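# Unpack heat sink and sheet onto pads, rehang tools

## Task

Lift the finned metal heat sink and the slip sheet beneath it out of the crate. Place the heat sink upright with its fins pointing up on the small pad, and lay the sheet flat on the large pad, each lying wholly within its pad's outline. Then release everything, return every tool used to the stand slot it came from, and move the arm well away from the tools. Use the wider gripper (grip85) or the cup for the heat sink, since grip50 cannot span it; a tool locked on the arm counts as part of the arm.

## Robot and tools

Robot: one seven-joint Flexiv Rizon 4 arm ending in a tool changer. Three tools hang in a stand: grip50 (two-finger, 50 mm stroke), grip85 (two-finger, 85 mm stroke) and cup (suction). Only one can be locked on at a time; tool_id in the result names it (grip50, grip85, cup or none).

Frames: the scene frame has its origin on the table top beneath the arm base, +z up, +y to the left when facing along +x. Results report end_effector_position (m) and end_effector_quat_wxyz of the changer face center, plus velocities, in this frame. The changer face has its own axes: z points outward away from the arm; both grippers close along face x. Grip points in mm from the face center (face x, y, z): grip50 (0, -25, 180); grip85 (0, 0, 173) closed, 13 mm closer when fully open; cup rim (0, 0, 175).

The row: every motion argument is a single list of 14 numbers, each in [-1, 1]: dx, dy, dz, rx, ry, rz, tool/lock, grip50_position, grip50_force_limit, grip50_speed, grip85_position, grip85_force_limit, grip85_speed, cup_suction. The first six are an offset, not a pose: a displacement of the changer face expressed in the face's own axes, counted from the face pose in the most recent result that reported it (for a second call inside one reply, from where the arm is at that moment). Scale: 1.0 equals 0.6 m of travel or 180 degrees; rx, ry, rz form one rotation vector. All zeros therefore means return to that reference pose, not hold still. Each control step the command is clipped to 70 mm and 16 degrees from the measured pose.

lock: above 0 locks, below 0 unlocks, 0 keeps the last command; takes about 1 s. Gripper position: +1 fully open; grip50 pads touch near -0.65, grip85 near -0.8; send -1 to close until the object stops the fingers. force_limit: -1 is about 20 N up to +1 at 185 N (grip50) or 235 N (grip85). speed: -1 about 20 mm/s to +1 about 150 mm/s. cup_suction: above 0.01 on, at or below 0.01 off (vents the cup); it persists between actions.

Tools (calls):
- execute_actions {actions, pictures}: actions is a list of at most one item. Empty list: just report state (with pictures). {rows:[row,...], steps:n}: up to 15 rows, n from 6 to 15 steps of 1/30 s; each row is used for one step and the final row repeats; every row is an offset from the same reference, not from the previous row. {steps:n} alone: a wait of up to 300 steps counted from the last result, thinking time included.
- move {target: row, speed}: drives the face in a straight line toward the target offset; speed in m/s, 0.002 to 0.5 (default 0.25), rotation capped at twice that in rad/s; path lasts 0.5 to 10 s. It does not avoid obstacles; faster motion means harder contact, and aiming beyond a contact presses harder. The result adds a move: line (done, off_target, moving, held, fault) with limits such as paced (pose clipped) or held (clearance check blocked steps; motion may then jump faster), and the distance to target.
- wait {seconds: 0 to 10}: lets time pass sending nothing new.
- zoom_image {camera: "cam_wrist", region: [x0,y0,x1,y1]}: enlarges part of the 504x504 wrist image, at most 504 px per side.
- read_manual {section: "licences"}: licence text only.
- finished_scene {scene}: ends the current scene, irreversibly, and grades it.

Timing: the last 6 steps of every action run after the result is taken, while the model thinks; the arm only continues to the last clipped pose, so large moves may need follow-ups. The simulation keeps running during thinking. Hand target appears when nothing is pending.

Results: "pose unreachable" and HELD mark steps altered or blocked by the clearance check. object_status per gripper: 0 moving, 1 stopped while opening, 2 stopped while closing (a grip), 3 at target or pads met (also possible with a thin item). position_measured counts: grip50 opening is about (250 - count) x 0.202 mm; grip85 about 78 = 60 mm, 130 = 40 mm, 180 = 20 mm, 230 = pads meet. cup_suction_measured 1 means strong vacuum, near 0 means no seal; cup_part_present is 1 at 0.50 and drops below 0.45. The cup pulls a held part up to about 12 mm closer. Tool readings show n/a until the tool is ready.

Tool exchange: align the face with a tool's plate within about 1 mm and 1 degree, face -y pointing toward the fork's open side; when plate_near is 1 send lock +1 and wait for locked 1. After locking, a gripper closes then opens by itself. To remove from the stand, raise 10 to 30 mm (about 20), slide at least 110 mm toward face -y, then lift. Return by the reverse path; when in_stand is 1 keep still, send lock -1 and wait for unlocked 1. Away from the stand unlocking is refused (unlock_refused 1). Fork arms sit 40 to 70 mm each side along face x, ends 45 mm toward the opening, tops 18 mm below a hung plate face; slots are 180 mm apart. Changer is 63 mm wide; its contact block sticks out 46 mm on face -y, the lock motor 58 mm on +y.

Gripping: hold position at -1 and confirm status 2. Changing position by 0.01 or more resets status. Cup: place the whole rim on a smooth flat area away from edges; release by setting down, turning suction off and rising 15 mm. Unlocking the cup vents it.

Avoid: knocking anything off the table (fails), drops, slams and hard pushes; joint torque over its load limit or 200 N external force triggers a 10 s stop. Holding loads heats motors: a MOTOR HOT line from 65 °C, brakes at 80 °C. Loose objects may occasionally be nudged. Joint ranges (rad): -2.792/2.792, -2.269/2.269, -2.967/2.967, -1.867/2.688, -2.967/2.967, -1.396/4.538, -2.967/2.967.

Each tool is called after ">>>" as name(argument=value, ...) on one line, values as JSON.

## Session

>>> execute_actions(actions=[])

Scene clock: 0.00 s of 9600.00 s.
end_effector_position=(+0.4370, +0.0180, +0.3404) locked=0 unlocked=1 plate_near=0 in_stand=0 unlock_refused=0 tool_id=none grip50_position_measured=n/a grip50_object_status=n/a grip85_position_measured=n/a grip85_object_status=n/a cup_suction_measured=n/a cup_part_present=n/a end_effector_quat_wxyz=(+0.002, +1.000, +0.019, -0.003) end_effector_velocity=(+0.000, +0.000, +0.000) end_effector_angular_velocity=(+0.000, -0.001, +0.000)
Joint positions: [ 0.209 -0.111  0.049  2.369 -0.008  0.903  0.267]
Joint velocities: [ 0.     0.     0.    -0.     0.     0.001  0.   ]
Hand target: +0.437, +0.018, +0.340; +0.002, +1.000, +0.019, -0.003
camera_calibration (this result's frames):
cam_wrist: T_world_to_cam=[[0.999745, 0.0220217, 0.00505037, -0.438431], [0.0193052, -0.948755, 0.315422, -0.0367386], [0.0117377, -0.315244, -0.948938, 0.376389], [0, 0, 0, 1]] pos_world=[0.434611, 0.0934533, 0.370972]

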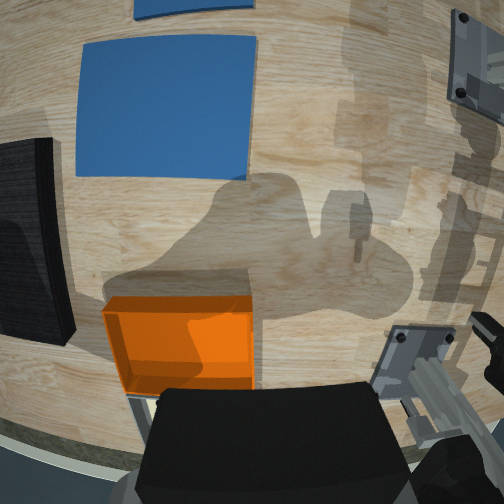

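>>> move(target=[0.3298,0.0263,-0.202,0,0,-0.4528,0,1,0,0,1,0,0,0], speed=0.5)

Scene clock: 2.20 s of 9600.00 s.
end_effector_position=(+0.6363, +0.0107, +0.4605) locked=0 unlocked=1 plate_near=0 in_stand=0 unlock_refused=0 tool_id=none grip50_position_measured=n/a grip50_object_status=n/a grip85_position_measured=n/a grip85_object_status=n/a cup_suction_measured=n/a cup_part_present=n/a end_effector_quat_wxyz=(-0.001, +0.745, +0.667, -0.004) end_effector_velocity=(-0.000, -0.000, -0.000) end_effector_angular_velocity=(-0.001, +0.000, -0.000)
Joint positions: [ 0.096 -0.37   0.066  1.633 -0.025  0.426 -1.252]
Joint velocities: [-0. -0. -0.  0. -0. -0.  0.]
Hand target: +0.636, +0.011, +0.461; -0.001, +0.745, +0.667, -0.003
Off the commanded pose: 0.000 m, 0 deg.
Kept back: nothing.
move: done
camera_calibration (this result's frames):
cam_wrist: T_world_to_cam=[[0.125947, 0.992014, 0.00680514, -0.0933], [0.944286, -0.121984, 0.305686, -0.678376], [0.304075, -0.0320743, -0.952108, 0.298151], [0, 0, 0, 1]] pos_world=[0.561672, 0.0193665, 0.491877]

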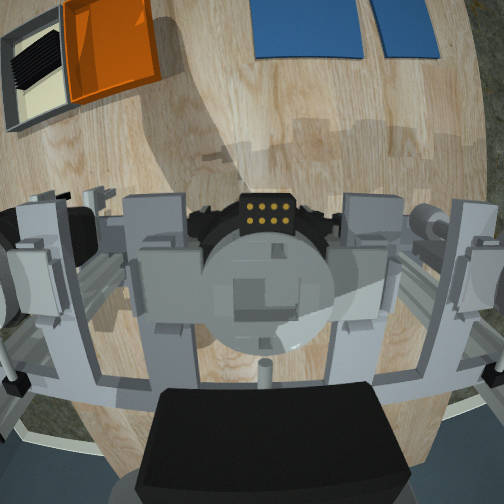

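>>> zoom_image(camera="cam_wrist", region=[100,170,430,504])

Region (100, 170, 430, 504) of cam_wrist's 504x504 image, scaled by 1.509, with more detail than that image has; it fills the left 498 columns of this view, and the rest is white.

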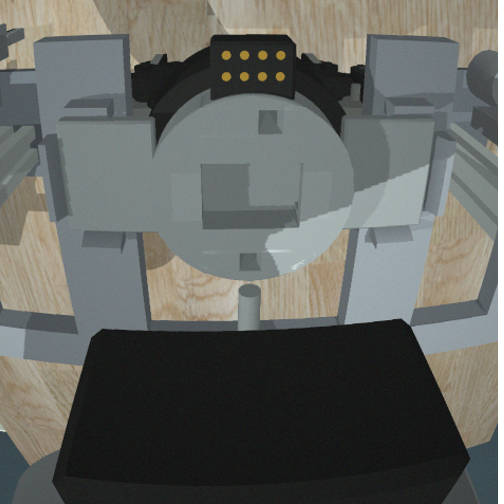

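>>> move(target=[0.0123,-0.005,0.12,-0.0018,0.0012,0.003,0,1,0,0,1,0,0,0], speed=0.2)

Scene clock: 3.77 s of 9600.00 s.
end_effector_position=(+0.6337, +0.0182, +0.3884) locked=0 unlocked=1 plate_near=0 in_stand=0 unlock_refused=0 tool_id=none grip50_position_measured=n/a grip50_object_status=n/a grip85_position_measured=n/a grip85_object_status=n/a cup_suction_measured=n/a cup_part_present=n/a end_effector_quat_wxyz=(-0.000, +0.748, +0.664, -0.000) end_effector_velocity=(+0.000, -0.000, +0.000) end_effector_angular_velocity=(-0.000, -0.000, -0.000)
Joint positions: [ 0.108 -0.444  0.065  1.734 -0.03   0.606 -1.226]
Joint velocities: [-0.  0. -0.  0. -0.  0.  0.]
Hand target: +0.634, +0.018, +0.389; +0.000, +0.748, +0.664, -0.000
Off the commanded pose: 0.000 m, 0 deg.
Kept back: nothing.
move: done
camera_calibration (this result's frames):
cam_wrist: T_world_to_cam=[[0.135214, 0.990759, 0.0107107, -0.107228], [0.941295, -0.131823, 0.310782, -0.652805], [0.309322, -0.0319402, -0.950421, 0.226559], [0, 0, 0, 1]] pos_world=[0.558902, 0.0274188, 0.419355]

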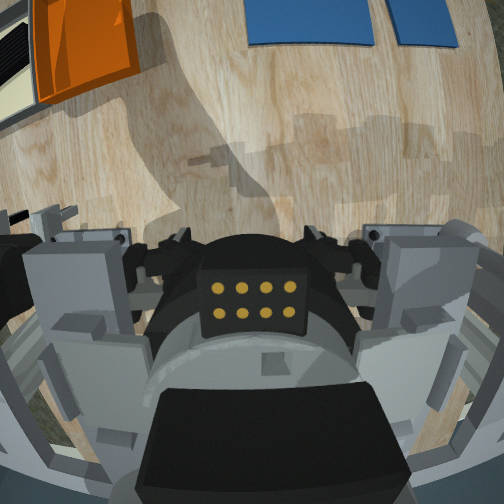

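>>> move(target=[-0.0009,0.0012,0.029,0,0,0,0,1,0,0,1,0,0,0], speed=0.06)

>>> move(target=[0,0,0.0225,0,0,0,0,1,0,0,1,0,0,0], speed=0.018)

Scene clock: 4.70 s of 9600.00 s.
end_effector_position=(+0.6342, +0.0175, +0.3708) locked=0 unlocked=1 plate_near=0 in_stand=0 unlock_refused=0 tool_id=none grip50_position_measured=n/a grip50_object_status=n/a grip85_position_measured=n/a grip85_object_status=n/a cup_suction_measured=n/a cup_part_present=n/a end_effector_quat_wxyz=(-0.000, +0.748, +0.664, -0.000) end_effector_velocity=(-0.000, -0.000, -0.000) end_effector_angular_velocity=(-0.001, +0.000, -0.000)
Joint positions: [ 0.108 -0.469  0.063  1.748 -0.032  0.645 -1.226]
Joint velocities: [-0.     0.     0.     0.    -0.001 -0.     0.   ]
Hand target: +0.634, +0.018, +0.371; -0.000, +0.748, +0.664, -0.000
Off the commanded pose: 0.000 m, 0 deg.
Kept back: nothing.
move: done
camera_calibration (this result's frames):
cam_wrist: T_world_to_cam=[[0.135395, 0.990733, 0.0107675, -0.106623], [0.941379, -0.132024, 0.310443, -0.647901], [0.308988, -0.0318961, -0.950531, 0.209915], [0, 0, 0, 1]] pos_world=[0.559495, 0.0267923, 0.401815]

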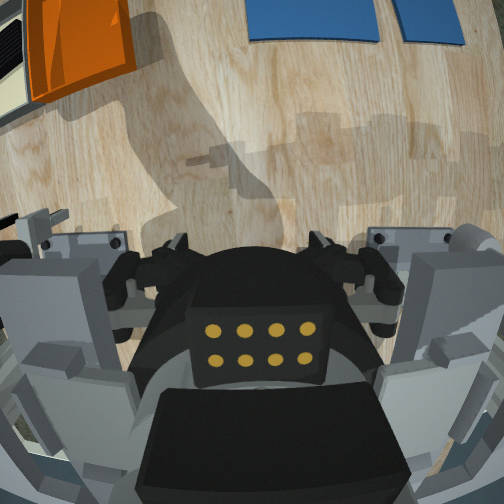

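Scene clock: 5.67 s of 9600.00 s.
end_effector_position=(+0.6345, +0.0176, +0.3580) locked=0 unlocked=1 plate_near=1 in_stand=1 unlock_refused=0 tool_id=none grip50_position_measured=n/a grip50_object_status=n/a grip85_position_measured=n/a grip85_object_status=n/a cup_suction_measured=n/a cup_part_present=n/a end_effector_quat_wxyz=(+0.000, +0.748, +0.664, +0.000) end_effector_velocity=(-0.000, -0.000, -0.000) end_effector_angular_velocity=(-0.000, +0.001, +0.001)
Joint positions: [ 0.109 -0.488  0.063  1.759 -0.034  0.676 -1.225]
Joint velocities: [ 0.  0. -0.  0. -0. -0. -0.]
Hand target: +0.634, +0.018, +0.357; -0.000, +0.748, +0.664, -0.000
Off the commanded pose: 0.001 m, 0 deg.
Kept back: nothing.
move: done
camera_calibration (this result's frames):
cam_wrist: T_world_to_cam=[[0.135132, 0.990764, 0.0111954, -0.106582], [0.940975, -0.131864, 0.311733, -0.644379], [0.310331, -0.0315906, -0.950104, 0.196686], [0, 0, 0, 1]] pos_world=[0.559709, 0.0268404, 0.388939]

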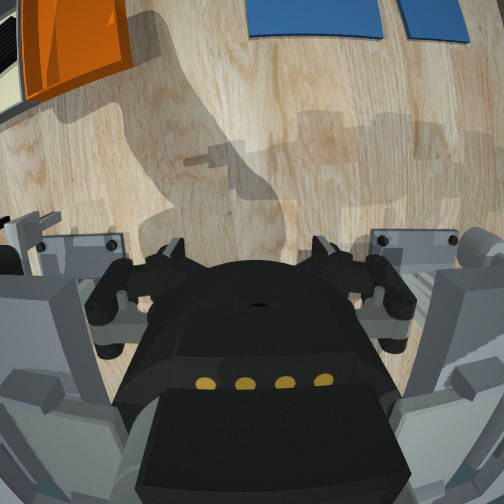

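>>> execute_actions(actions=[{"rows":[[0,0,0,0,0,0,1,1,0,0,1,0,1,0]],"steps":15}])

>>> execute_actions(actions=[{"steps":24}])

Scene clock: 6.13 s of 9600.00 s.
end_effector_position=(+0.6345, +0.0176, +0.3582) locked=0 unlocked=0 plate_near=1 in_stand=1 unlock_refused=0 tool_id=none grip50_position_measured=n/a grip50_object_status=n/a grip85_position_measured=n/a grip85_object_status=n/a cup_suction_measured=n/a cup_part_present=n/a end_effector_quat_wxyz=(+0.000, +0.748, +0.664, +0.000) end_effector_velocity=(-0.000, +0.000, -0.000) end_effector_angular_velocity=(+0.000, +0.000, -0.000)
Joint positions: [ 0.109 -0.488  0.063  1.759 -0.034  0.676 -1.225]
Joint velocities: [-0. -0.  0.  0.  0. -0. -0.]
Steps of this call (steps 1 to 5: nothing new was sent; steps 6 to 14: the first 9 steps of this action). Readings (end_effector_position | what the end effector reports):
6: (+0.6345, +0.0176, +0.3582) | locked=0 unlocked=0 plate_near=1 in_stand=1 unlock_refused=0 tool_id=none grip50_position_measured=n/a grip50_object_status=n/a grip85_position_measured=n/a grip85_object_status=n/a cup_suction_measured=n/a cup_part_present=n/a
7: (+0.6345, +0.0176, +0.3582) | locked=0 unlocked=0 plate_near=1 in_stand=1 unlock_refused=0 tool_id=none grip50_position_measured=n/a grip50_object_status=n/a grip85_position_measured=n/a grip85_object_status=n/a cup_suction_measured=n/a cup_part_present=n/a
9: (+0.6345, +0.0176, +0.3582) | locked=0 unlocked=0 plate_near=1 in_stand=1 unlock_refused=0 tool_id=none grip50_position_measured=n/a grip50_object_status=n/a grip85_position_measured=n/a grip85_object_status=n/a cup_suction_measured=n/a cup_part_present=n/a
13: (+0.6345, +0.0176, +0.3582) | locked=0 unlocked=0 plate_near=1 in_stand=1 unlock_refused=0 tool_id=none grip50_position_measured=n/a grip50_object_status=n/a grip85_position_measured=n/a grip85_object_status=n/a cup_suction_measured=n/a cup_part_present=n/a
14: the state above

Scene clock: 6.93 s of 9600.00 s.
end_effector_position=(+0.6346, +0.0176, +0.3583) locked=1 unlocked=0 plate_near=1 in_stand=1 unlock_refused=0 tool_id=grip85 grip50_position_measured=n/a grip50_object_status=n/a grip85_position_measured=n/a grip85_object_status=n/a cup_suction_measured=n/a cup_part_present=n/a end_effector_quat_wxyz=(+0.000, +0.748, +0.664, +0.000) end_effector_velocity=(-0.000, +0.000, +0.000) end_effector_angular_velocity=(-0.001, +0.000, +0.001)
Joint positions: [ 0.109 -0.487  0.063  1.759 -0.034  0.676 -1.225]
Joint velocities: [ 0.    -0.     0.     0.    -0.001 -0.     0.   ]
Hand target: +0.634, +0.018, +0.358; +0.000, +0.748, +0.664, +0.000
Off the commanded pose: 0.000 m, 0 deg.
Kept back: nothing.
Steps of this call (steps 1 to 6: the last 6 steps of your previous action; steps 7 to 24: nothing new was sent). Readings (end_effector_position | what the end effector reports):
1: (+0.6345, +0.0176, +0.3582) | locked=0 unlocked=0 plate_near=1 in_stand=1 unlock_refused=0 tool_id=none grip50_position_measured=n/a grip50_object_status=n/a grip85_position_measured=n/a grip85_object_status=n/a cup_suction_measured=n/a cup_part_present=n/a
2: (+0.6345, +0.0176, +0.3582) | locked=0 unlocked=0 plate_near=1 in_stand=1 unlock_refused=0 tool_id=none grip50_position_measured=n/a grip50_object_status=n/a grip85_position_measured=n/a grip85_object_status=n/a cup_suction_measured=n/a cup_part_present=n/a
4: (+0.6345, +0.0176, +0.3582) | locked=0 unlocked=0 plate_near=1 in_stand=1 unlock_refused=0 tool_id=none grip50_position_measured=n/a grip50_object_status=n/a grip85_position_measured=n/a grip85_object_status=n/a cup_suction_measured=n/a cup_part_present=n/a
8: (+0.6345, +0.0176, +0.3582) | locked=0 unlocked=0 plate_near=1 in_stand=1 unlock_refused=0 tool_id=none grip50_position_measured=n/a grip50_object_status=n/a grip85_position_measured=n/a grip85_object_status=n/a cup_suction_measured=n/a cup_part_present=n/a
24: the state above

Slot: (0.6346, 0.0176, 0.3583), yaw 83.2°.

>>> move(target=[0,0,-0.033,0,0,0,0,1,0,0,1,0,1,0], speed=0.1)

>>> move(target=[0,-0.3,0,0,0,0,0,1,0,0,1,0,1,0], speed=0.28)

Scene clock: 7.87 s of 9600.00 s.
end_effector_position=(+0.6346, +0.0177, +0.3783) locked=1 unlocked=0 plate_near=1 in_stand=0 unlock_refused=0 tool_id=grip85 grip50_position_measured=n/a grip50_object_status=n/a grip85_position_measured=n/a grip85_object_status=n/a cup_suction_measured=n/a cup_part_present=n/a end_effector_quat_wxyz=(+0.001, +0.748, +0.664, +0.001) end_effector_velocity=(-0.000, +0.000, -0.000) end_effector_angular_velocity=(-0.000, +0.000, +0.001)
Joint positions: [ 0.107 -0.459  0.065  1.741 -0.032  0.631 -1.226]
Joint velocities: [ 0.  0.  0.  0. -0. -0. -0.]
Hand target: +0.635, +0.018, +0.378; +0.000, +0.748, +0.664, +0.000
Off the commanded pose: 0.000 m, 0 deg.
Kept back: nothing.
move: done
camera_calibration (this result's frames):
cam_wrist: T_world_to_cam=[[0.135086, 0.99077, 0.0112599, -0.106879], [0.940687, -0.131811, 0.312625, -0.650976], [0.311224, -0.0316394, -0.94981, 0.215196], [0, 0, 0, 1]] pos_world=[0.559828, 0.0268951, 0.40911]

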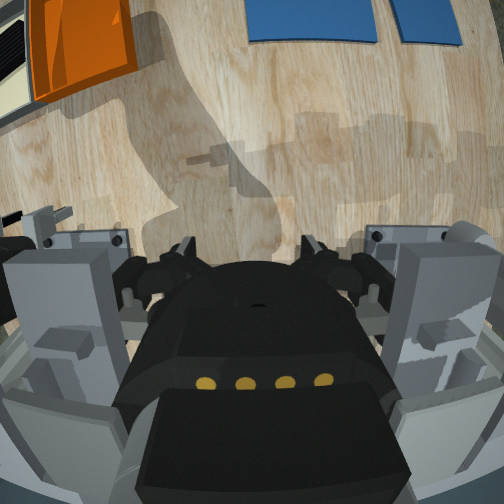

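Scene clock: 8.90 s of 9600.00 s.
end_effector_position=(+0.4557, +0.0387, +0.3777) locked=1 unlocked=0 plate_near=1 in_stand=0 unlock_refused=0 tool_id=grip85 grip50_position_measured=n/a grip50_object_status=n/a grip85_position_measured=n/a grip85_object_status=n/a cup_suction_measured=n/a cup_part_present=n/a end_effector_quat_wxyz=(+0.001, +0.748, +0.664, +0.000) end_effector_velocity=(-0.000, -0.000, -0.001) end_effector_angular_velocity=(-0.000, +0.001, -0.000)
Joint positions: [ 0.127 -0.088  0.163  2.264 -0.018  0.783 -1.109]
Joint velocities: [-0.    -0.001 -0.     0.    -0.    -0.    -0.   ]
Hand target: +0.456, +0.039, +0.378; +0.001, +0.748, +0.664, +0.000
Off the commanded pose: 0.000 m, 0 deg.
Kept back: nothing.
move: done
camera_calibration (this result's frames):
cam_wrist: T_world_to_cam=[[0.13494, 0.9908, 0.0103007, -0.103157], [0.940633, -0.131361, 0.312975, -0.479787], [0.311449, -0.0325436, -0.949705, 0.270887], [0, 0, 0, 1]] pos_world=[0.380856, 0.0479981, 0.408487]

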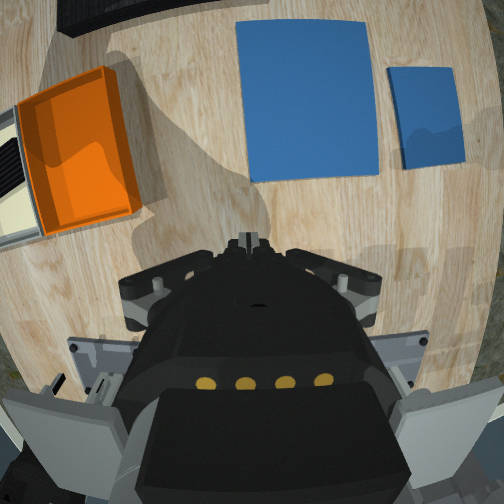

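>>> move(target=[-0.6568,-0.1077,0.063,0,0,0.462,0,1,0,0,1,0,1,0], speed=0.5)

>>> zoom_image(camera="cam_wrist", region=[130,70,370,270])

Scene clock: 11.63 s of 9600.00 s.
end_effector_position=(+0.3454, -0.3440, +0.3393) locked=1 unlocked=0 plate_near=1 in_stand=0 unlock_refused=0 tool_id=grip85 grip50_position_measured=n/a grip50_object_status=n/a grip85_position_measured=3 grip85_object_status=3 cup_suction_measured=n/a cup_part_present=n/a end_effector_quat_wxyz=(-0.001, +1.000, -0.000, +0.001) end_effector_velocity=(-0.000, -0.000, +0.000) end_effector_angular_velocity=(-0.000, -0.000, -0.000)
Joint positions: [-0.31  -0.198 -0.291  2.26   0.099  0.877 -0.63 ]
Joint velocities: [-0.  0. -0.  0. -0.  0.  0.]
Hand target: +0.345, -0.344, +0.339; -0.001, +1.000, +0.000, +0.001
Off the commanded pose: 0.001 m, 0 deg.
Kept back: nothing.
move: done
camera_calibration (this result's frames):
cam_wrist: T_world_to_cam=[[0.999766, -0.0168291, 0.0136157, -0.355151], [-0.0202118, -0.950927, 0.308755, -0.362893], [0.00775146, -0.308958, -0.951044, 0.266558], [0, 0, 0, 1]] pos_world=[0.345666, -0.268706, 0.370389]

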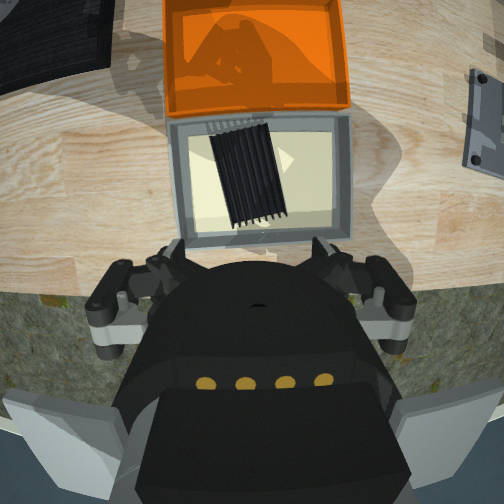

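Region (130, 70, 370, 270) of cam_wrist's 504x504 image, scaled by 2.100, with more detail than that image has.

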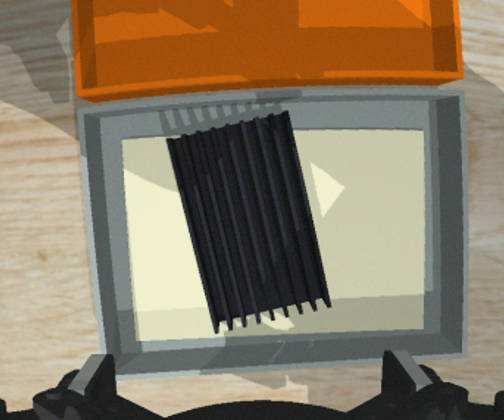

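>>> move(target=[0.0102,-0.0623,0.1657,-0.0006,-0.001,-0.0706,0,1,0,0,0.66,0,1,0], speed=0.25)

>>> zoom_image(camera="cam_wrist", region=[100,100,400,300])

Scene clock: 13.27 s of 9600.00 s.
end_effector_position=(+0.3516, -0.3065, +0.2401) locked=1 unlocked=0 plate_near=1 in_stand=0 unlock_refused=0 tool_id=grip85 grip50_position_measured=n/a grip50_object_status=n/a grip85_position_measured=46 grip85_object_status=3 cup_suction_measured=n/a cup_part_present=n/a end_effector_quat_wxyz=(-0.000, +0.994, +0.111, -0.000) end_effector_velocity=(-0.000, -0.000, +0.000) end_effector_angular_velocity=(+0.000, -0.001, -0.000)
Joint positions: [-0.311 -0.44  -0.182  2.317  0.207  1.169 -0.847]
Joint velocities: [-0.     0.001  0.    -0.     0.    -0.    -0.   ]
Hand target: +0.352, -0.307, +0.240; -0.000, +0.994, +0.110, -0.000
Off the commanded pose: 0.000 m, 0 deg.
Kept back: nothing.
move: done
camera_calibration (this result's frames):
cam_wrist: T_world_to_cam=[[0.979014, 0.203523, 0.0104894, -0.28378], [0.190266, -0.931259, 0.310733, -0.364934], [0.0730096, -0.302216, -0.950439, 0.162755], [0, 0, 0, 1]] pos_world=[0.335377, -0.232905, 0.271062]

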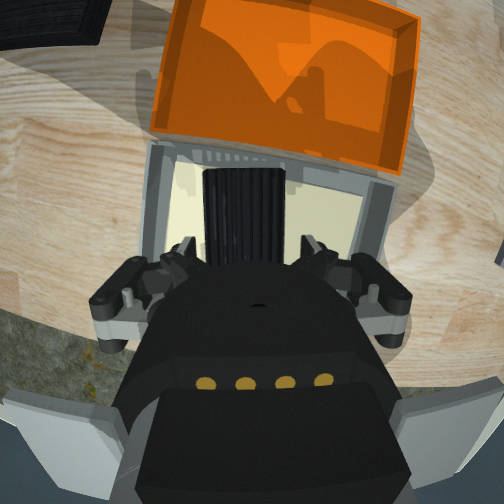

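Region (100, 100, 400, 300) of cam_wrist's 504x504 image, scaled by 1.680, with more detail than that image has.

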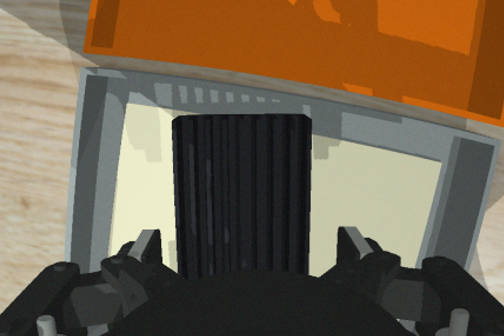

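>>> move(target=[-0.0037,0,0.075,0,0,0,0,1,0,0,0.66,0,1,0], speed=0.08)

>>> move(target=[0,0,0,0,0,0,0,1,0,0,-1,-0.4,0.2,0], speed=0.05)

Scene clock: 14.33 s of 9600.00 s.
end_effector_position=(+0.3493, -0.3069, +0.1951) locked=1 unlocked=0 plate_near=1 in_stand=0 unlock_refused=0 tool_id=grip85 grip50_position_measured=n/a grip50_object_status=n/a grip85_position_measured=46 grip85_object_status=3 cup_suction_measured=n/a cup_part_present=n/a end_effector_quat_wxyz=(-0.000, +0.994, +0.110, -0.000) end_effector_velocity=(+0.000, -0.000, +0.000) end_effector_angular_velocity=(-0.000, -0.000, +0.000)
Joint positions: [-0.348 -0.577 -0.132  2.289  0.265  1.279 -0.893]
Joint velocities: [ 0.  0. -0.  0. -0.  0.  0.]
Hand target: +0.349, -0.307, +0.195; -0.000, +0.994, +0.110, -0.000
Off the commanded pose: 0.000 m, 0 deg.
Kept back: nothing.
move: done
camera_calibration (this result's frames):
cam_wrist: T_world_to_cam=[[0.979061, 0.203306, 0.0103026, -0.281015], [0.190148, -0.931422, 0.310316, -0.350834], [0.0726852, -0.301859, -0.950578, 0.120242], [0, 0, 0, 1]] pos_world=[0.333102, -0.233347, 0.226064]

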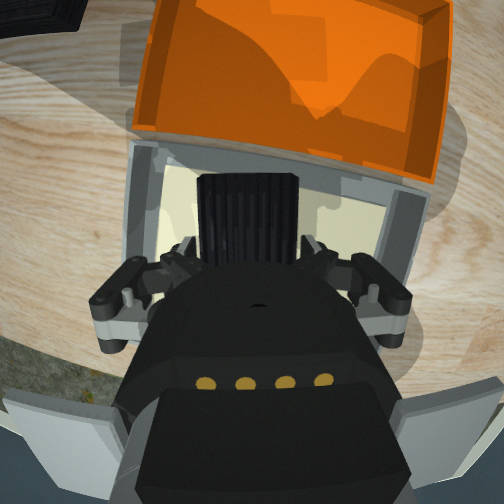

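Scene clock: 14.83 s of 9600.00 s.
end_effector_position=(+0.3495, -0.3070, +0.1953) locked=1 unlocked=0 plate_near=1 in_stand=0 unlock_refused=0 tool_id=grip85 grip50_position_measured=n/a grip50_object_status=n/a grip85_position_measured=80 grip85_object_status=2 cup_suction_measured=n/a cup_part_present=n/a end_effector_quat_wxyz=(-0.000, +0.994, +0.110, -0.000) end_effector_velocity=(+0.000, -0.000, +0.000) end_effector_angular_velocity=(-0.001, -0.001, -0.000)
Joint positions: [-0.348 -0.577 -0.132  2.289  0.265  1.279 -0.893]
Joint velocities: [ 0.     0.    -0.    -0.     0.     0.001  0.   ]
Hand target: +0.349, -0.307, +0.195; -0.000, +0.994, +0.110, -0.000
Off the commanded pose: 0.000 m, 0 deg.
Kept back: nothing.
move: done
camera_calibration (this result's frames):
cam_wrist: T_world_to_cam=[[0.979046, 0.203352, 0.0108497, -0.281259], [0.189995, -0.931317, 0.310726, -0.351005], [0.0732913, -0.302154, -0.950438, 0.120075], [0, 0, 0, 1]] pos_world=[0.333254, -0.233421, 0.226242]

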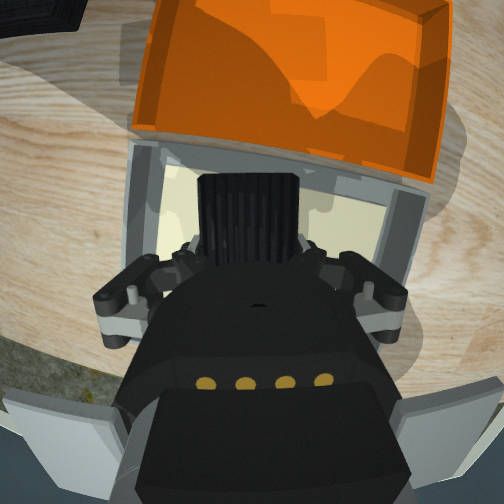

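>>> move(target=[0,0,-0.14,0,0,0,0,1,0,0,-1,-0.4,0.2,0], speed=0.18)

>>> move(target=[0.2263,-0.4735,-0.017,0,0,-0.222,0,1,0,0,-1,-0.4,0.2,0], speed=0.4)

Scene clock: 15.87 s of 9600.00 s.
end_effector_position=(+0.3495, -0.3069, +0.2791) locked=1 unlocked=0 plate_near=1 in_stand=0 unlock_refused=0 tool_id=grip85 grip50_position_measured=n/a grip50_object_status=n/a grip85_position_measured=80 grip85_object_status=2 cup_suction_measured=n/a cup_part_present=n/a end_effector_quat_wxyz=(-0.000, +0.994, +0.111, -0.000) end_effector_velocity=(-0.000, +0.000, -0.000) end_effector_angular_velocity=(+0.000, +0.001, +0.001)
Joint positions: [-0.293 -0.319 -0.216  2.335  0.147  1.07  -0.808]
Joint velocities: [ 0.    -0.001 -0.    -0.     0.     0.    -0.   ]
Hand target: +0.349, -0.307, +0.279; -0.000, +0.994, +0.111, -0.000
Off the commanded pose: 0.000 m, 0 deg.
Kept back: nothing.
move: done
camera_calibration (this result's frames):
cam_wrist: T_world_to_cam=[[0.979023, 0.203473, 0.0106384, -0.282053], [0.190163, -0.931237, 0.310863, -0.377019], [0.0731589, -0.302319, -0.950395, 0.199721], [0, 0, 0, 1]] pos_world=[0.33322, -0.233324, 0.310016]

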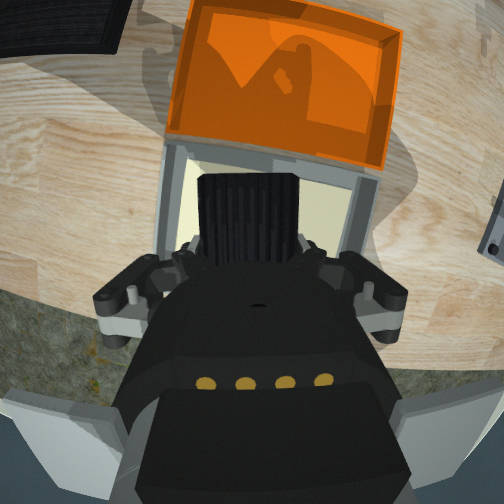

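Scene clock: 17.20 s of 9600.00 s.
end_effector_position=(+0.4188, -0.0009, +0.2888) locked=1 unlocked=0 plate_near=1 in_stand=0 unlock_refused=0 tool_id=grip85 grip50_position_measured=n/a grip50_object_status=n/a grip85_position_measured=80 grip85_object_status=2 cup_suction_measured=n/a cup_part_present=n/a end_effector_quat_wxyz=(+0.001, +0.896, +0.444, -0.001) end_effector_velocity=(-0.000, +0.000, -0.000) end_effector_angular_velocity=(-0.000, -0.000, +0.001)
Joint positions: [ 0.134 -0.221  0.086  2.457 -0.04   1.104 -0.623]
Joint velocities: [ 0.    -0.     0.     0.    -0.001  0.    -0.   ]
Hand target: +0.419, -0.001, +0.289; +0.001, +0.896, +0.444, -0.001
Off the commanded pose: 0.001 m, 0 deg.
Kept back: nothing.
move: done
camera_calibration (this result's frames):
cam_wrist: T_world_to_cam=[[0.619427, 0.785016, 0.00782323, -0.260383], [0.744387, -0.590476, 0.311811, -0.340406], [0.249396, -0.187321, -0.950112, 0.222604], [0, 0, 0, 1]] pos_world=[0.359165, 0.0451018, 0.319678]

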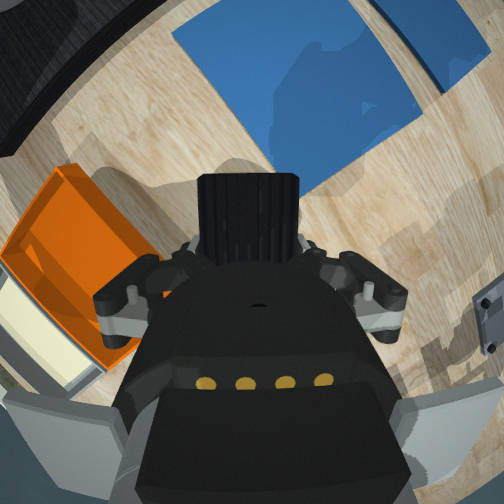

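>>> move(target=[0.3585,-0.3817,0.109,0,0,-0.2267,0,1,0,0,-1,-0.4,0.2,0], speed=0.4)

Scene clock: 18.80 s of 9600.00 s.
end_effector_position=(+0.3672, +0.3077, +0.2222) locked=1 unlocked=0 plate_near=1 in_stand=0 unlock_refused=0 tool_id=grip85 grip50_position_measured=n/a grip50_object_status=n/a grip85_position_measured=80 grip85_object_status=2 cup_suction_measured=n/a cup_part_present=n/a end_effector_quat_wxyz=(+0.001, +0.685, +0.728, -0.002) end_effector_velocity=(-0.000, +0.000, +0.000) end_effector_angular_velocity=(+0.001, -0.001, +0.001)
Joint positions: [ 0.59  -0.523  0.235  2.314 -0.359  1.232 -0.455]
Joint velocities: [ 0.     0.    -0.     0.    -0.     0.001 -0.   ]
Hand target: +0.367, +0.308, +0.222; +0.001, +0.685, +0.728, -0.002
Off the commanded pose: 0.001 m, 0 deg.
Kept back: nothing.
move: done
camera_calibration (this result's frames):
cam_wrist: T_world_to_cam=[[-0.0443572, 0.999, 0.00557571, -0.291763], [0.949958, 0.0404508, 0.309747, -0.368135], [0.309212, 0.0190362, -0.950803, 0.144744], [0, 0, 0, 1]] pos_world=[0.292015, 0.303607, 0.253279]

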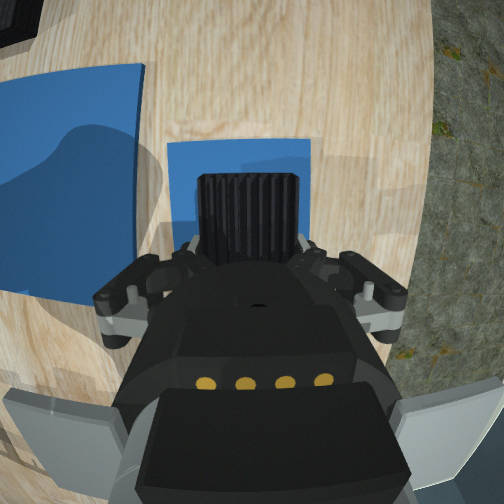

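>>> move(target=[-0.0125,-0.007,0.029,-0.0003,0.0016,0,0,1,0,0,-1,-0.4,0.2,0], speed=0.06)

>>> move(target=[0,0,0.011,0,0,0,0,1,0,0,-1,-0.4,0.2,0], speed=0.014)

Scene clock: 19.73 s of 9600.00 s.
end_effector_position=(+0.3633, +0.2996, +0.2046) locked=1 unlocked=0 plate_near=1 in_stand=0 unlock_refused=0 tool_id=grip85 grip50_position_measured=n/a grip50_object_status=n/a grip85_position_measured=80 grip85_object_status=2 cup_suction_measured=n/a cup_part_present=n/a end_effector_quat_wxyz=(-0.000, +0.685, +0.728, -0.001) end_effector_velocity=(+0.000, -0.000, -0.000) end_effector_angular_velocity=(-0.000, +0.000, -0.000)
Joint positions: [ 0.611 -0.558  0.193  2.345 -0.389  1.306 -0.438]
Joint velocities: [-0.  0. -0.  0. -0. -0. -0.]
Hand target: +0.363, +0.300, +0.205; -0.000, +0.685, +0.728, -0.000
Off the commanded pose: 0.000 m, 0 deg.
Kept back: nothing.
move: done
camera_calibration (this result's frames):
cam_wrist: T_world_to_cam=[[-0.044091, 0.998977, 0.0100833, -0.284751], [0.94997, 0.0387998, 0.309922, -0.358226], [0.309213, 0.0232436, -0.950709, 0.128086], [0, 0, 0, 1]] pos_world=[0.288143, 0.295381, 0.235666]

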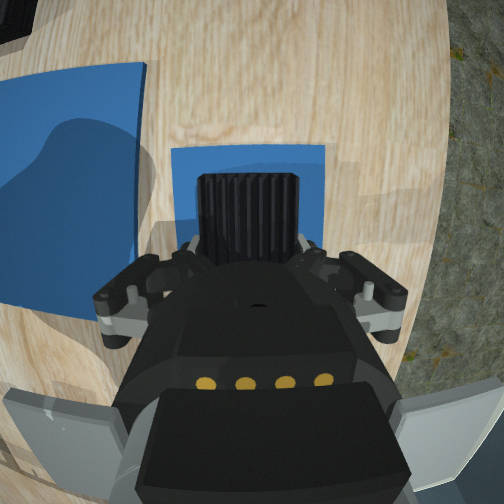

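Scene clock: 20.43 s of 9600.00 s.
end_effector_position=(+0.3641, +0.3006, +0.2000) locked=1 unlocked=0 plate_near=1 in_stand=0 unlock_refused=0 tool_id=grip85 grip50_position_measured=n/a grip50_object_status=n/a grip85_position_measured=80 grip85_object_status=2 cup_suction_measured=n/a cup_part_present=n/a end_effector_quat_wxyz=(-0.000, +0.685, +0.728, +0.002) end_effector_velocity=(-0.000, +0.000, -0.000) end_effector_angular_velocity=(-0.000, +0.000, +0.000)
Joint positions: [ 0.622 -0.572  0.178  2.345 -0.398  1.326 -0.432]
Joint velocities: [ 0.    -0.     0.     0.    -0.001 -0.     0.   ]
Hand target: +0.363, +0.300, +0.198; -0.000, +0.685, +0.728, -0.001
Off the commanded pose: 0.002 m, 0 deg.
Kept back: nothing.
move: done
camera_calibration (this result's frames):
cam_wrist: T_world_to_cam=[[-0.0445931, 0.998917, 0.0132638, -0.286053], [0.948904, 0.0382011, 0.313244, -0.357653], [0.312398, 0.0265546, -0.94958, 0.12101], [0, 0, 0, 1]] pos_world=[0.288819, 0.296192, 0.230735]

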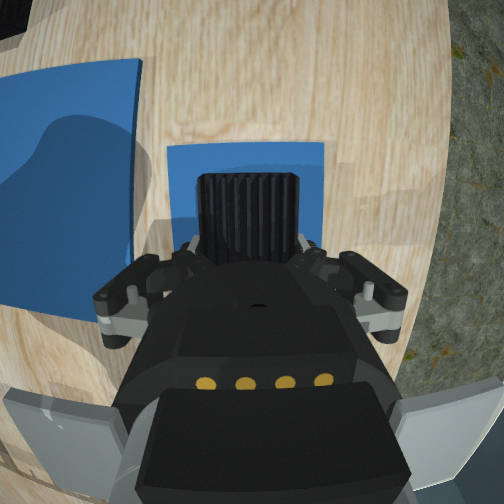

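>>> move(target=[0,0,-0.001,0.0008,-0.0009,0,0,1,0,0,1,-0.4,0.6,0], speed=0.05)

>>> move(target=[0,0,-0.06,0,0,0,0,1,0,0,1,-0.4,0.6,0], speed=0.2)

Scene clock: 21.37 s of 9600.00 s.
end_effector_position=(+0.3640, +0.3005, +0.2004) locked=1 unlocked=0 plate_near=1 in_stand=0 unlock_refused=0 tool_id=grip85 grip50_position_measured=n/a grip50_object_status=n/a grip85_position_measured=3 grip85_object_status=3 cup_suction_measured=n/a cup_part_present=n/a end_effector_quat_wxyz=(+0.000, +0.685, +0.728, -0.001) end_effector_velocity=(+0.000, -0.000, +0.000) end_effector_angular_velocity=(+0.000, -0.000, -0.001)
Joint positions: [ 0.619 -0.57   0.183  2.343 -0.395  1.318 -0.434]
Joint velocities: [-0. -0. -0. -0.  0.  0.  0.]
Hand target: +0.364, +0.301, +0.201; +0.000, +0.685, +0.728, -0.000
Off the commanded pose: 0.000 m, 0 deg.
Kept back: nothing.
move: done
camera_calibration (this result's frames):
cam_wrist: T_world_to_cam=[[-0.0446003, 0.998953, 0.0101446, -0.285368], [0.949695, 0.0392458, 0.310706, -0.357774], [0.309983, 0.0234918, -0.950452, 0.123441], [0, 0, 0, 1]] pos_world=[0.288784, 0.296211, 0.231383]

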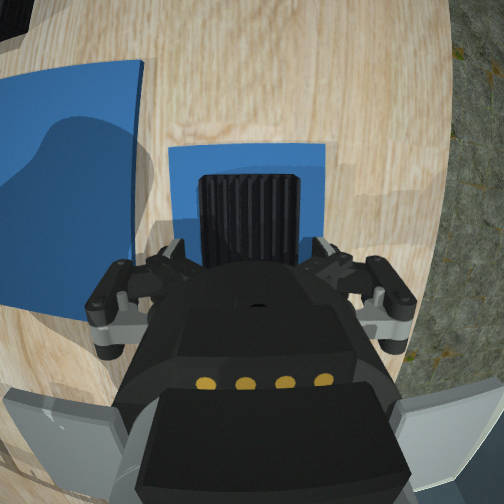

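Scene clock: 22.07 s of 9600.00 s.
end_effector_position=(+0.3640, +0.3006, +0.2364) locked=1 unlocked=0 plate_near=1 in_stand=0 unlock_refused=0 tool_id=grip85 grip50_position_measured=n/a grip50_object_status=n/a grip85_position_measured=3 grip85_object_status=3 cup_suction_measured=n/a cup_part_present=n/a end_effector_quat_wxyz=(+0.000, +0.685, +0.728, -0.000) end_effector_velocity=(+0.000, -0.000, -0.000) end_effector_angular_velocity=(+0.000, +0.000, -0.001)
Joint positions: [ 0.566 -0.479  0.261  2.331 -0.336  1.208 -0.477]
Joint velocities: [-0.001 -0.    -0.    -0.     0.     0.    -0.   ]
Hand target: +0.364, +0.301, +0.236; +0.000, +0.685, +0.728, -0.000
Off the commanded pose: 0.000 m, 0 deg.
Kept back: nothing.
move: done
camera_calibration (this result's frames):
cam_wrist: T_world_to_cam=[[-0.0447118, 0.998947, 0.0103294, -0.285822], [0.949617, 0.0392887, 0.31094, -0.369028], [0.310206, 0.0237117, -0.950373, 0.157515], [0, 0, 0, 1]] pos_world=[0.288794, 0.296284, 0.267396]

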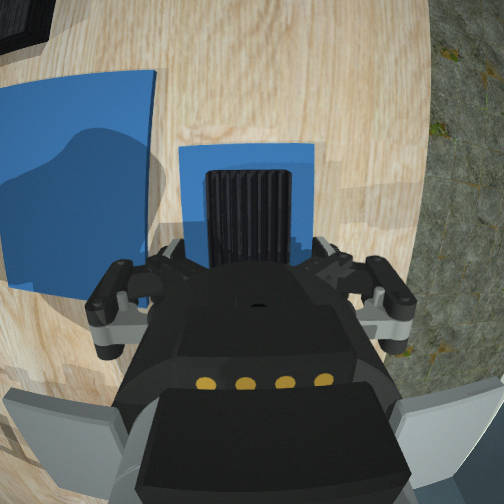

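>>> move(target=[-0.4625,0.2243,-0.2385,0,0,0.0574,0,1,0,0,1,-0.4,0.6,0], speed=0.45)

Scene clock: 23.57 s of 9600.00 s.
end_effector_position=(+0.5152, +0.0328, +0.3792) locked=1 unlocked=0 plate_near=1 in_stand=0 unlock_refused=0 tool_id=grip85 grip50_position_measured=n/a grip50_object_status=n/a grip85_position_measured=3 grip85_object_status=3 cup_suction_measured=n/a cup_part_present=n/a end_effector_quat_wxyz=(-0.001, +0.748, +0.664, +0.000) end_effector_velocity=(-0.000, +0.000, -0.000) end_effector_angular_velocity=(+0.000, +0.001, +0.000)
Joint positions: [ 0.068 -0.22   0.176  2.097 -0.045  0.743 -1.139]
Joint velocities: [ 0.    -0.    -0.    -0.     0.    -0.001 -0.   ]
Hand target: +0.515, +0.033, +0.379; -0.001, +0.748, +0.664, +0.000
Off the commanded pose: 0.001 m, 0 deg.
Kept back: nothing.
move: done
camera_calibration (this result's frames):
cam_wrist: T_world_to_cam=[[0.135238, 0.990732, 0.0126974, -0.106352], [0.941389, -0.132479, 0.310218, -0.536371], [0.309025, -0.0300002, -0.95058, 0.25506], [0, 0, 0, 1]] pos_world=[0.440496, 0.0419606, 0.410197]

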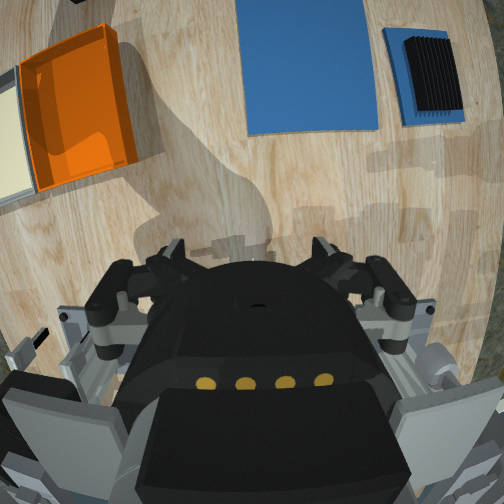

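>>> move(target=[-0.0017,0.2003,0.001,-0.0004,-0.0005,0,0,1,0,0,1,-0.4,0.6,0], speed=0.18)

Scene clock: 24.80 s of 9600.00 s.
end_effector_position=(+0.6347, +0.0176, +0.3786) locked=1 unlocked=0 plate_near=1 in_stand=0 unlock_refused=0 tool_id=grip85 grip50_position_measured=n/a grip50_object_status=n/a grip85_position_measured=3 grip85_object_status=3 cup_suction_measured=n/a cup_part_present=n/a end_effector_quat_wxyz=(-0.000, +0.748, +0.664, +0.000) end_effector_velocity=(+0.000, -0.000, +0.001) end_effector_angular_velocity=(+0.000, -0.002, -0.000)
Joint positions: [ 0.063 -0.465  0.116  1.737 -0.06   0.629 -1.208]
Joint velocities: [-0.     0.002 -0.    -0.     0.    -0.     0.   ]
Hand target: +0.635, +0.018, +0.379; -0.000, +0.748, +0.664, +0.000
Off the commanded pose: 0.000 m, 0 deg.
Kept back: nothing.
move: done
camera_calibration (this result's frames):
cam_wrist: T_world_to_cam=[[0.135289, 0.990737, 0.0116673, -0.107086], [0.941077, -0.132174, 0.311293, -0.650848], [0.309952, -0.0311347, -0.950242, 0.216448], [0, 0, 0, 1]] pos_world=[0.559897, 0.026808, 0.409532]

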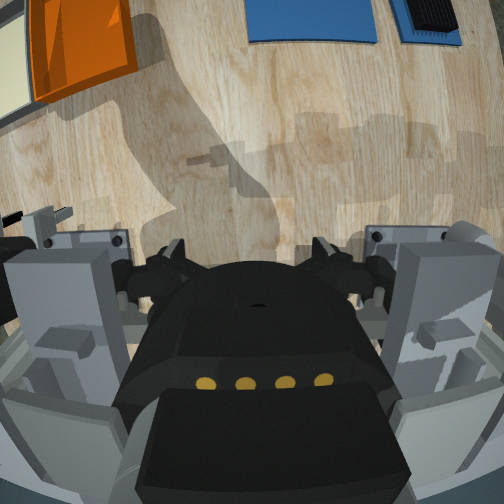

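>>> move(target=[0,0,0.034,0,0,0,0,1,0,0,1,-0.4,0.6,0], speed=0.035)

>>> execute_actions(actions=[{"rows":[[0,0,0,0,0,0,-1,1,0,0,1,-0.4,0.6,0]],"steps":15}])

>>> execute_actions(actions=[{"steps":23}])

Scene clock: 25.83 s of 9600.00 s.
end_effector_position=(+0.6348, +0.0176, +0.3584) locked=1 unlocked=0 plate_near=1 in_stand=1 unlock_refused=0 tool_id=grip85 grip50_position_measured=n/a grip50_object_status=n/a grip85_position_measured=3 grip85_object_status=3 cup_suction_measured=n/a cup_part_present=n/a end_effector_quat_wxyz=(-0.000, +0.748, +0.664, +0.000) end_effector_velocity=(-0.000, -0.000, -0.000) end_effector_angular_velocity=(+0.000, +0.001, -0.001)
Joint positions: [ 0.065 -0.493  0.113  1.755 -0.064  0.676 -1.206]
Joint velocities: [-0.    -0.    -0.     0.     0.    -0.001  0.   ]
Hand target: +0.635, +0.018, +0.358; -0.000, +0.748, +0.664, +0.000
Off the commanded pose: 0.000 m, 0 deg.
Kept back: nothing.
move: done
camera_calibration (this result's frames):
cam_wrist: T_world_to_cam=[[0.135125, 0.990758, 0.0118025, -0.106822], [0.940964, -0.132047, 0.311688, -0.64473], [0.310366, -0.0310111, -0.950111, 0.196903], [0, 0, 0, 1]] pos_world=[0.55999, 0.0268063, 0.389296]

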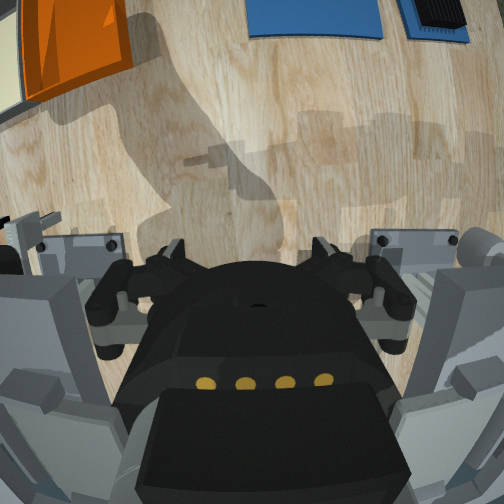

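Scene clock: 26.13 s of 9600.00 s.
end_effector_position=(+0.6347, +0.0176, +0.3582) locked=0 unlocked=0 plate_near=1 in_stand=1 unlock_refused=0 tool_id=none grip50_position_measured=n/a grip50_object_status=n/a grip85_position_measured=n/a grip85_object_status=n/a cup_suction_measured=n/a cup_part_present=n/a end_effector_quat_wxyz=(-0.000, +0.748, +0.664, +0.000) end_effector_velocity=(+0.000, -0.000, +0.000) end_effector_angular_velocity=(-0.000, -0.001, -0.000)
Joint positions: [ 0.065 -0.493  0.113  1.755 -0.064  0.676 -1.206]
Joint velocities: [-0.    -0.    -0.     0.    -0.     0.001  0.   ]
Steps of this call (steps 1 to 9: the first 9 steps of this action). Readings (end_effector_position | what the end effector reports):
1: (+0.6347, +0.0176, +0.3582) | locked=1 unlocked=0 plate_near=1 in_stand=1 unlock_refused=0 tool_id=grip85 grip50_position_measured=n/a grip50_object_status=n/a grip85_position_measured=3 grip85_object_status=3 cup_suction_measured=n/a cup_part_present=n/a
2: (+0.6347, +0.0176, +0.3582) | locked=1 unlocked=0 plate_near=1 in_stand=1 unlock_refused=0 tool_id=grip85 grip50_position_measured=n/a grip50_object_status=n/a grip85_position_measured=3 grip85_object_status=3 cup_suction_measured=n/a cup_part_present=n/a
4: (+0.6347, +0.0176, +0.3582) | locked=1 unlocked=0 plate_near=1 in_stand=1 unlock_refused=0 tool_id=grip85 grip50_position_measured=n/a grip50_object_status=n/a grip85_position_measured=3 grip85_object_status=3 cup_suction_measured=n/a cup_part_present=n/a
8: (+0.6347, +0.0176, +0.3582) | locked=0 unlocked=0 plate_near=1 in_stand=1 unlock_refused=0 tool_id=none grip50_position_measured=n/a grip50_object_status=n/a grip85_position_measured=n/a grip85_object_status=n/a cup_suction_measured=n/a cup_part_present=n/a
9: the state above

Scene clock: 26.90 s of 9600.00 s.
end_effector_position=(+0.6347, +0.0176, +0.3582) locked=0 unlocked=1 plate_near=1 in_stand=1 unlock_refused=0 tool_id=none grip50_position_measured=n/a grip50_object_status=n/a grip85_position_measured=n/a grip85_object_status=n/a cup_suction_measured=n/a cup_part_present=n/a end_effector_quat_wxyz=(-0.000, +0.748, +0.664, +0.000) end_effector_velocity=(-0.000, +0.000, -0.000) end_effector_angular_velocity=(+0.000, -0.000, -0.000)
Joint positions: [ 0.065 -0.493  0.113  1.755 -0.064  0.676 -1.206]
Joint velocities: [ 0. -0.  0.  0.  0.  0.  0.]
Hand target: +0.635, +0.018, +0.358; -0.000, +0.748, +0.664, +0.000
Off the commanded pose: 0.000 m, 0 deg.
Kept back: nothing.
Steps of this call (steps 1 to 6: the last 6 steps of your previous action; steps 7 to 23: nothing new was sent). Readings (end_effector_position | what the end effector reports):
1: (+0.6347, +0.0176, +0.3582) | locked=0 unlocked=0 plate_near=1 in_stand=1 unlock_refused=0 tool_id=none grip50_position_measured=n/a grip50_object_status=n/a grip85_position_measured=n/a grip85_object_status=n/a cup_suction_measured=n/a cup_part_present=n/a
2: (+0.6347, +0.0176, +0.3582) | locked=0 unlocked=0 plate_near=1 in_stand=1 unlock_refused=0 tool_id=none grip50_position_measured=n/a grip50_object_status=n/a grip85_position_measured=n/a grip85_object_status=n/a cup_suction_measured=n/a cup_part_present=n/a
4: (+0.6347, +0.0176, +0.3582) | locked=0 unlocked=0 plate_near=1 in_stand=1 unlock_refused=0 tool_id=none grip50_position_measured=n/a grip50_object_status=n/a grip85_position_measured=n/a grip85_object_status=n/a cup_suction_measured=n/a cup_part_present=n/a
8: (+0.6347, +0.0176, +0.3582) | locked=0 unlocked=0 plate_near=1 in_stand=1 unlock_refused=0 tool_id=none grip50_position_measured=n/a grip50_object_status=n/a grip85_position_measured=n/a grip85_object_status=n/a cup_suction_measured=n/a cup_part_present=n/a
23: the state above

>>> move(target=[0,0,-0.05,0,0,0,0,1,0,0,1,0,0,0], speed=0.1)

>>> move(target=[0.3,0,0,0,0,0,0,1,0,0,1,0,0,0], speed=0.3)

Scene clock: 27.83 s of 9600.00 s.
end_effector_position=(+0.6347, +0.0176, +0.3884) locked=0 unlocked=1 plate_near=0 in_stand=0 unlock_refused=0 tool_id=none grip50_position_measured=n/a grip50_object_status=n/a grip85_position_measured=n/a grip85_object_status=n/a cup_suction_measured=n/a cup_part_present=n/a end_effector_quat_wxyz=(+0.000, +0.748, +0.664, +0.000) end_effector_velocity=(+0.000, +0.000, +0.000) end_effector_angular_velocity=(-0.000, -0.000, +0.000)
Joint positions: [ 0.062 -0.452  0.118  1.727 -0.058  0.607 -1.209]
Joint velocities: [ 0.  0. -0.  0. -0.  0. -0.]
Hand target: +0.635, +0.018, +0.388; -0.000, +0.748, +0.664, +0.000
Off the commanded pose: 0.000 m, 0 deg.
Kept back: nothing.
move: done
camera_calibration (this result's frames):
cam_wrist: T_world_to_cam=[[0.135111, 0.990763, 0.0115825, -0.107101], [0.940992, -0.131967, 0.311638, -0.654041], [0.310288, -0.0312068, -0.95013, 0.22548], [0, 0, 0, 1]] pos_world=[0.559954, 0.0268358, 0.4193]

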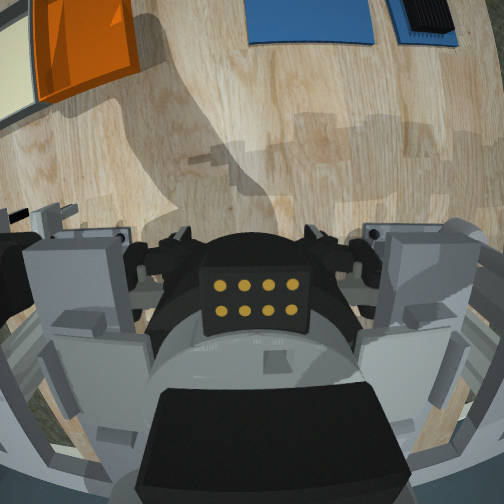

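Scene clock: 28.87 s of 9600.00 s.
end_effector_position=(+0.6561, +0.1962, +0.3883) locked=0 unlocked=1 plate_near=0 in_stand=0 unlock_refused=0 tool_id=none grip50_position_measured=n/a grip50_object_status=n/a grip85_position_measured=n/a grip85_object_status=n/a cup_suction_measured=n/a cup_part_present=n/a end_effector_quat_wxyz=(+0.001, +0.748, +0.664, -0.000) end_effector_velocity=(-0.000, +0.000, -0.000) end_effector_angular_velocity=(-0.000, -0.000, +0.000)
Joint positions: [ 0.282 -0.567  0.166  1.55  -0.102  0.54  -0.936]
Joint velocities: [ 0.  0.  0.  0. -0.  0.  0.]
Hand target: +0.656, +0.196, +0.388; +0.000, +0.748, +0.664, -0.000
Off the commanded pose: 0.000 m, 0 deg.
Kept back: nothing.
move: done
camera_calibration (this result's frames):
cam_wrist: T_world_to_cam=[[0.135071, 0.990782, 0.0103267, -0.28638], [0.940984, -0.131532, 0.311846, -0.650744], [0.310329, -0.032404, -0.950077, 0.224539], [0, 0, 0, 1]] pos_world=[0.581341, 0.205422, 0.419218]

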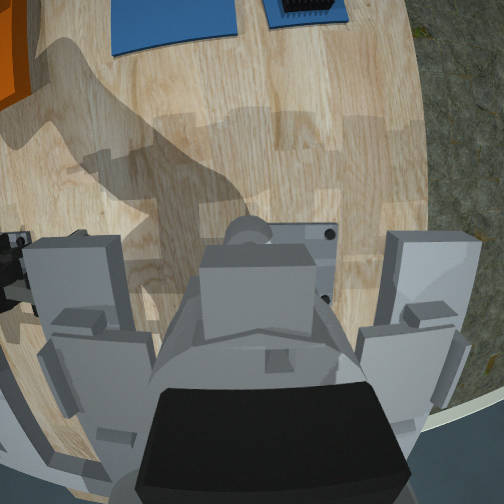

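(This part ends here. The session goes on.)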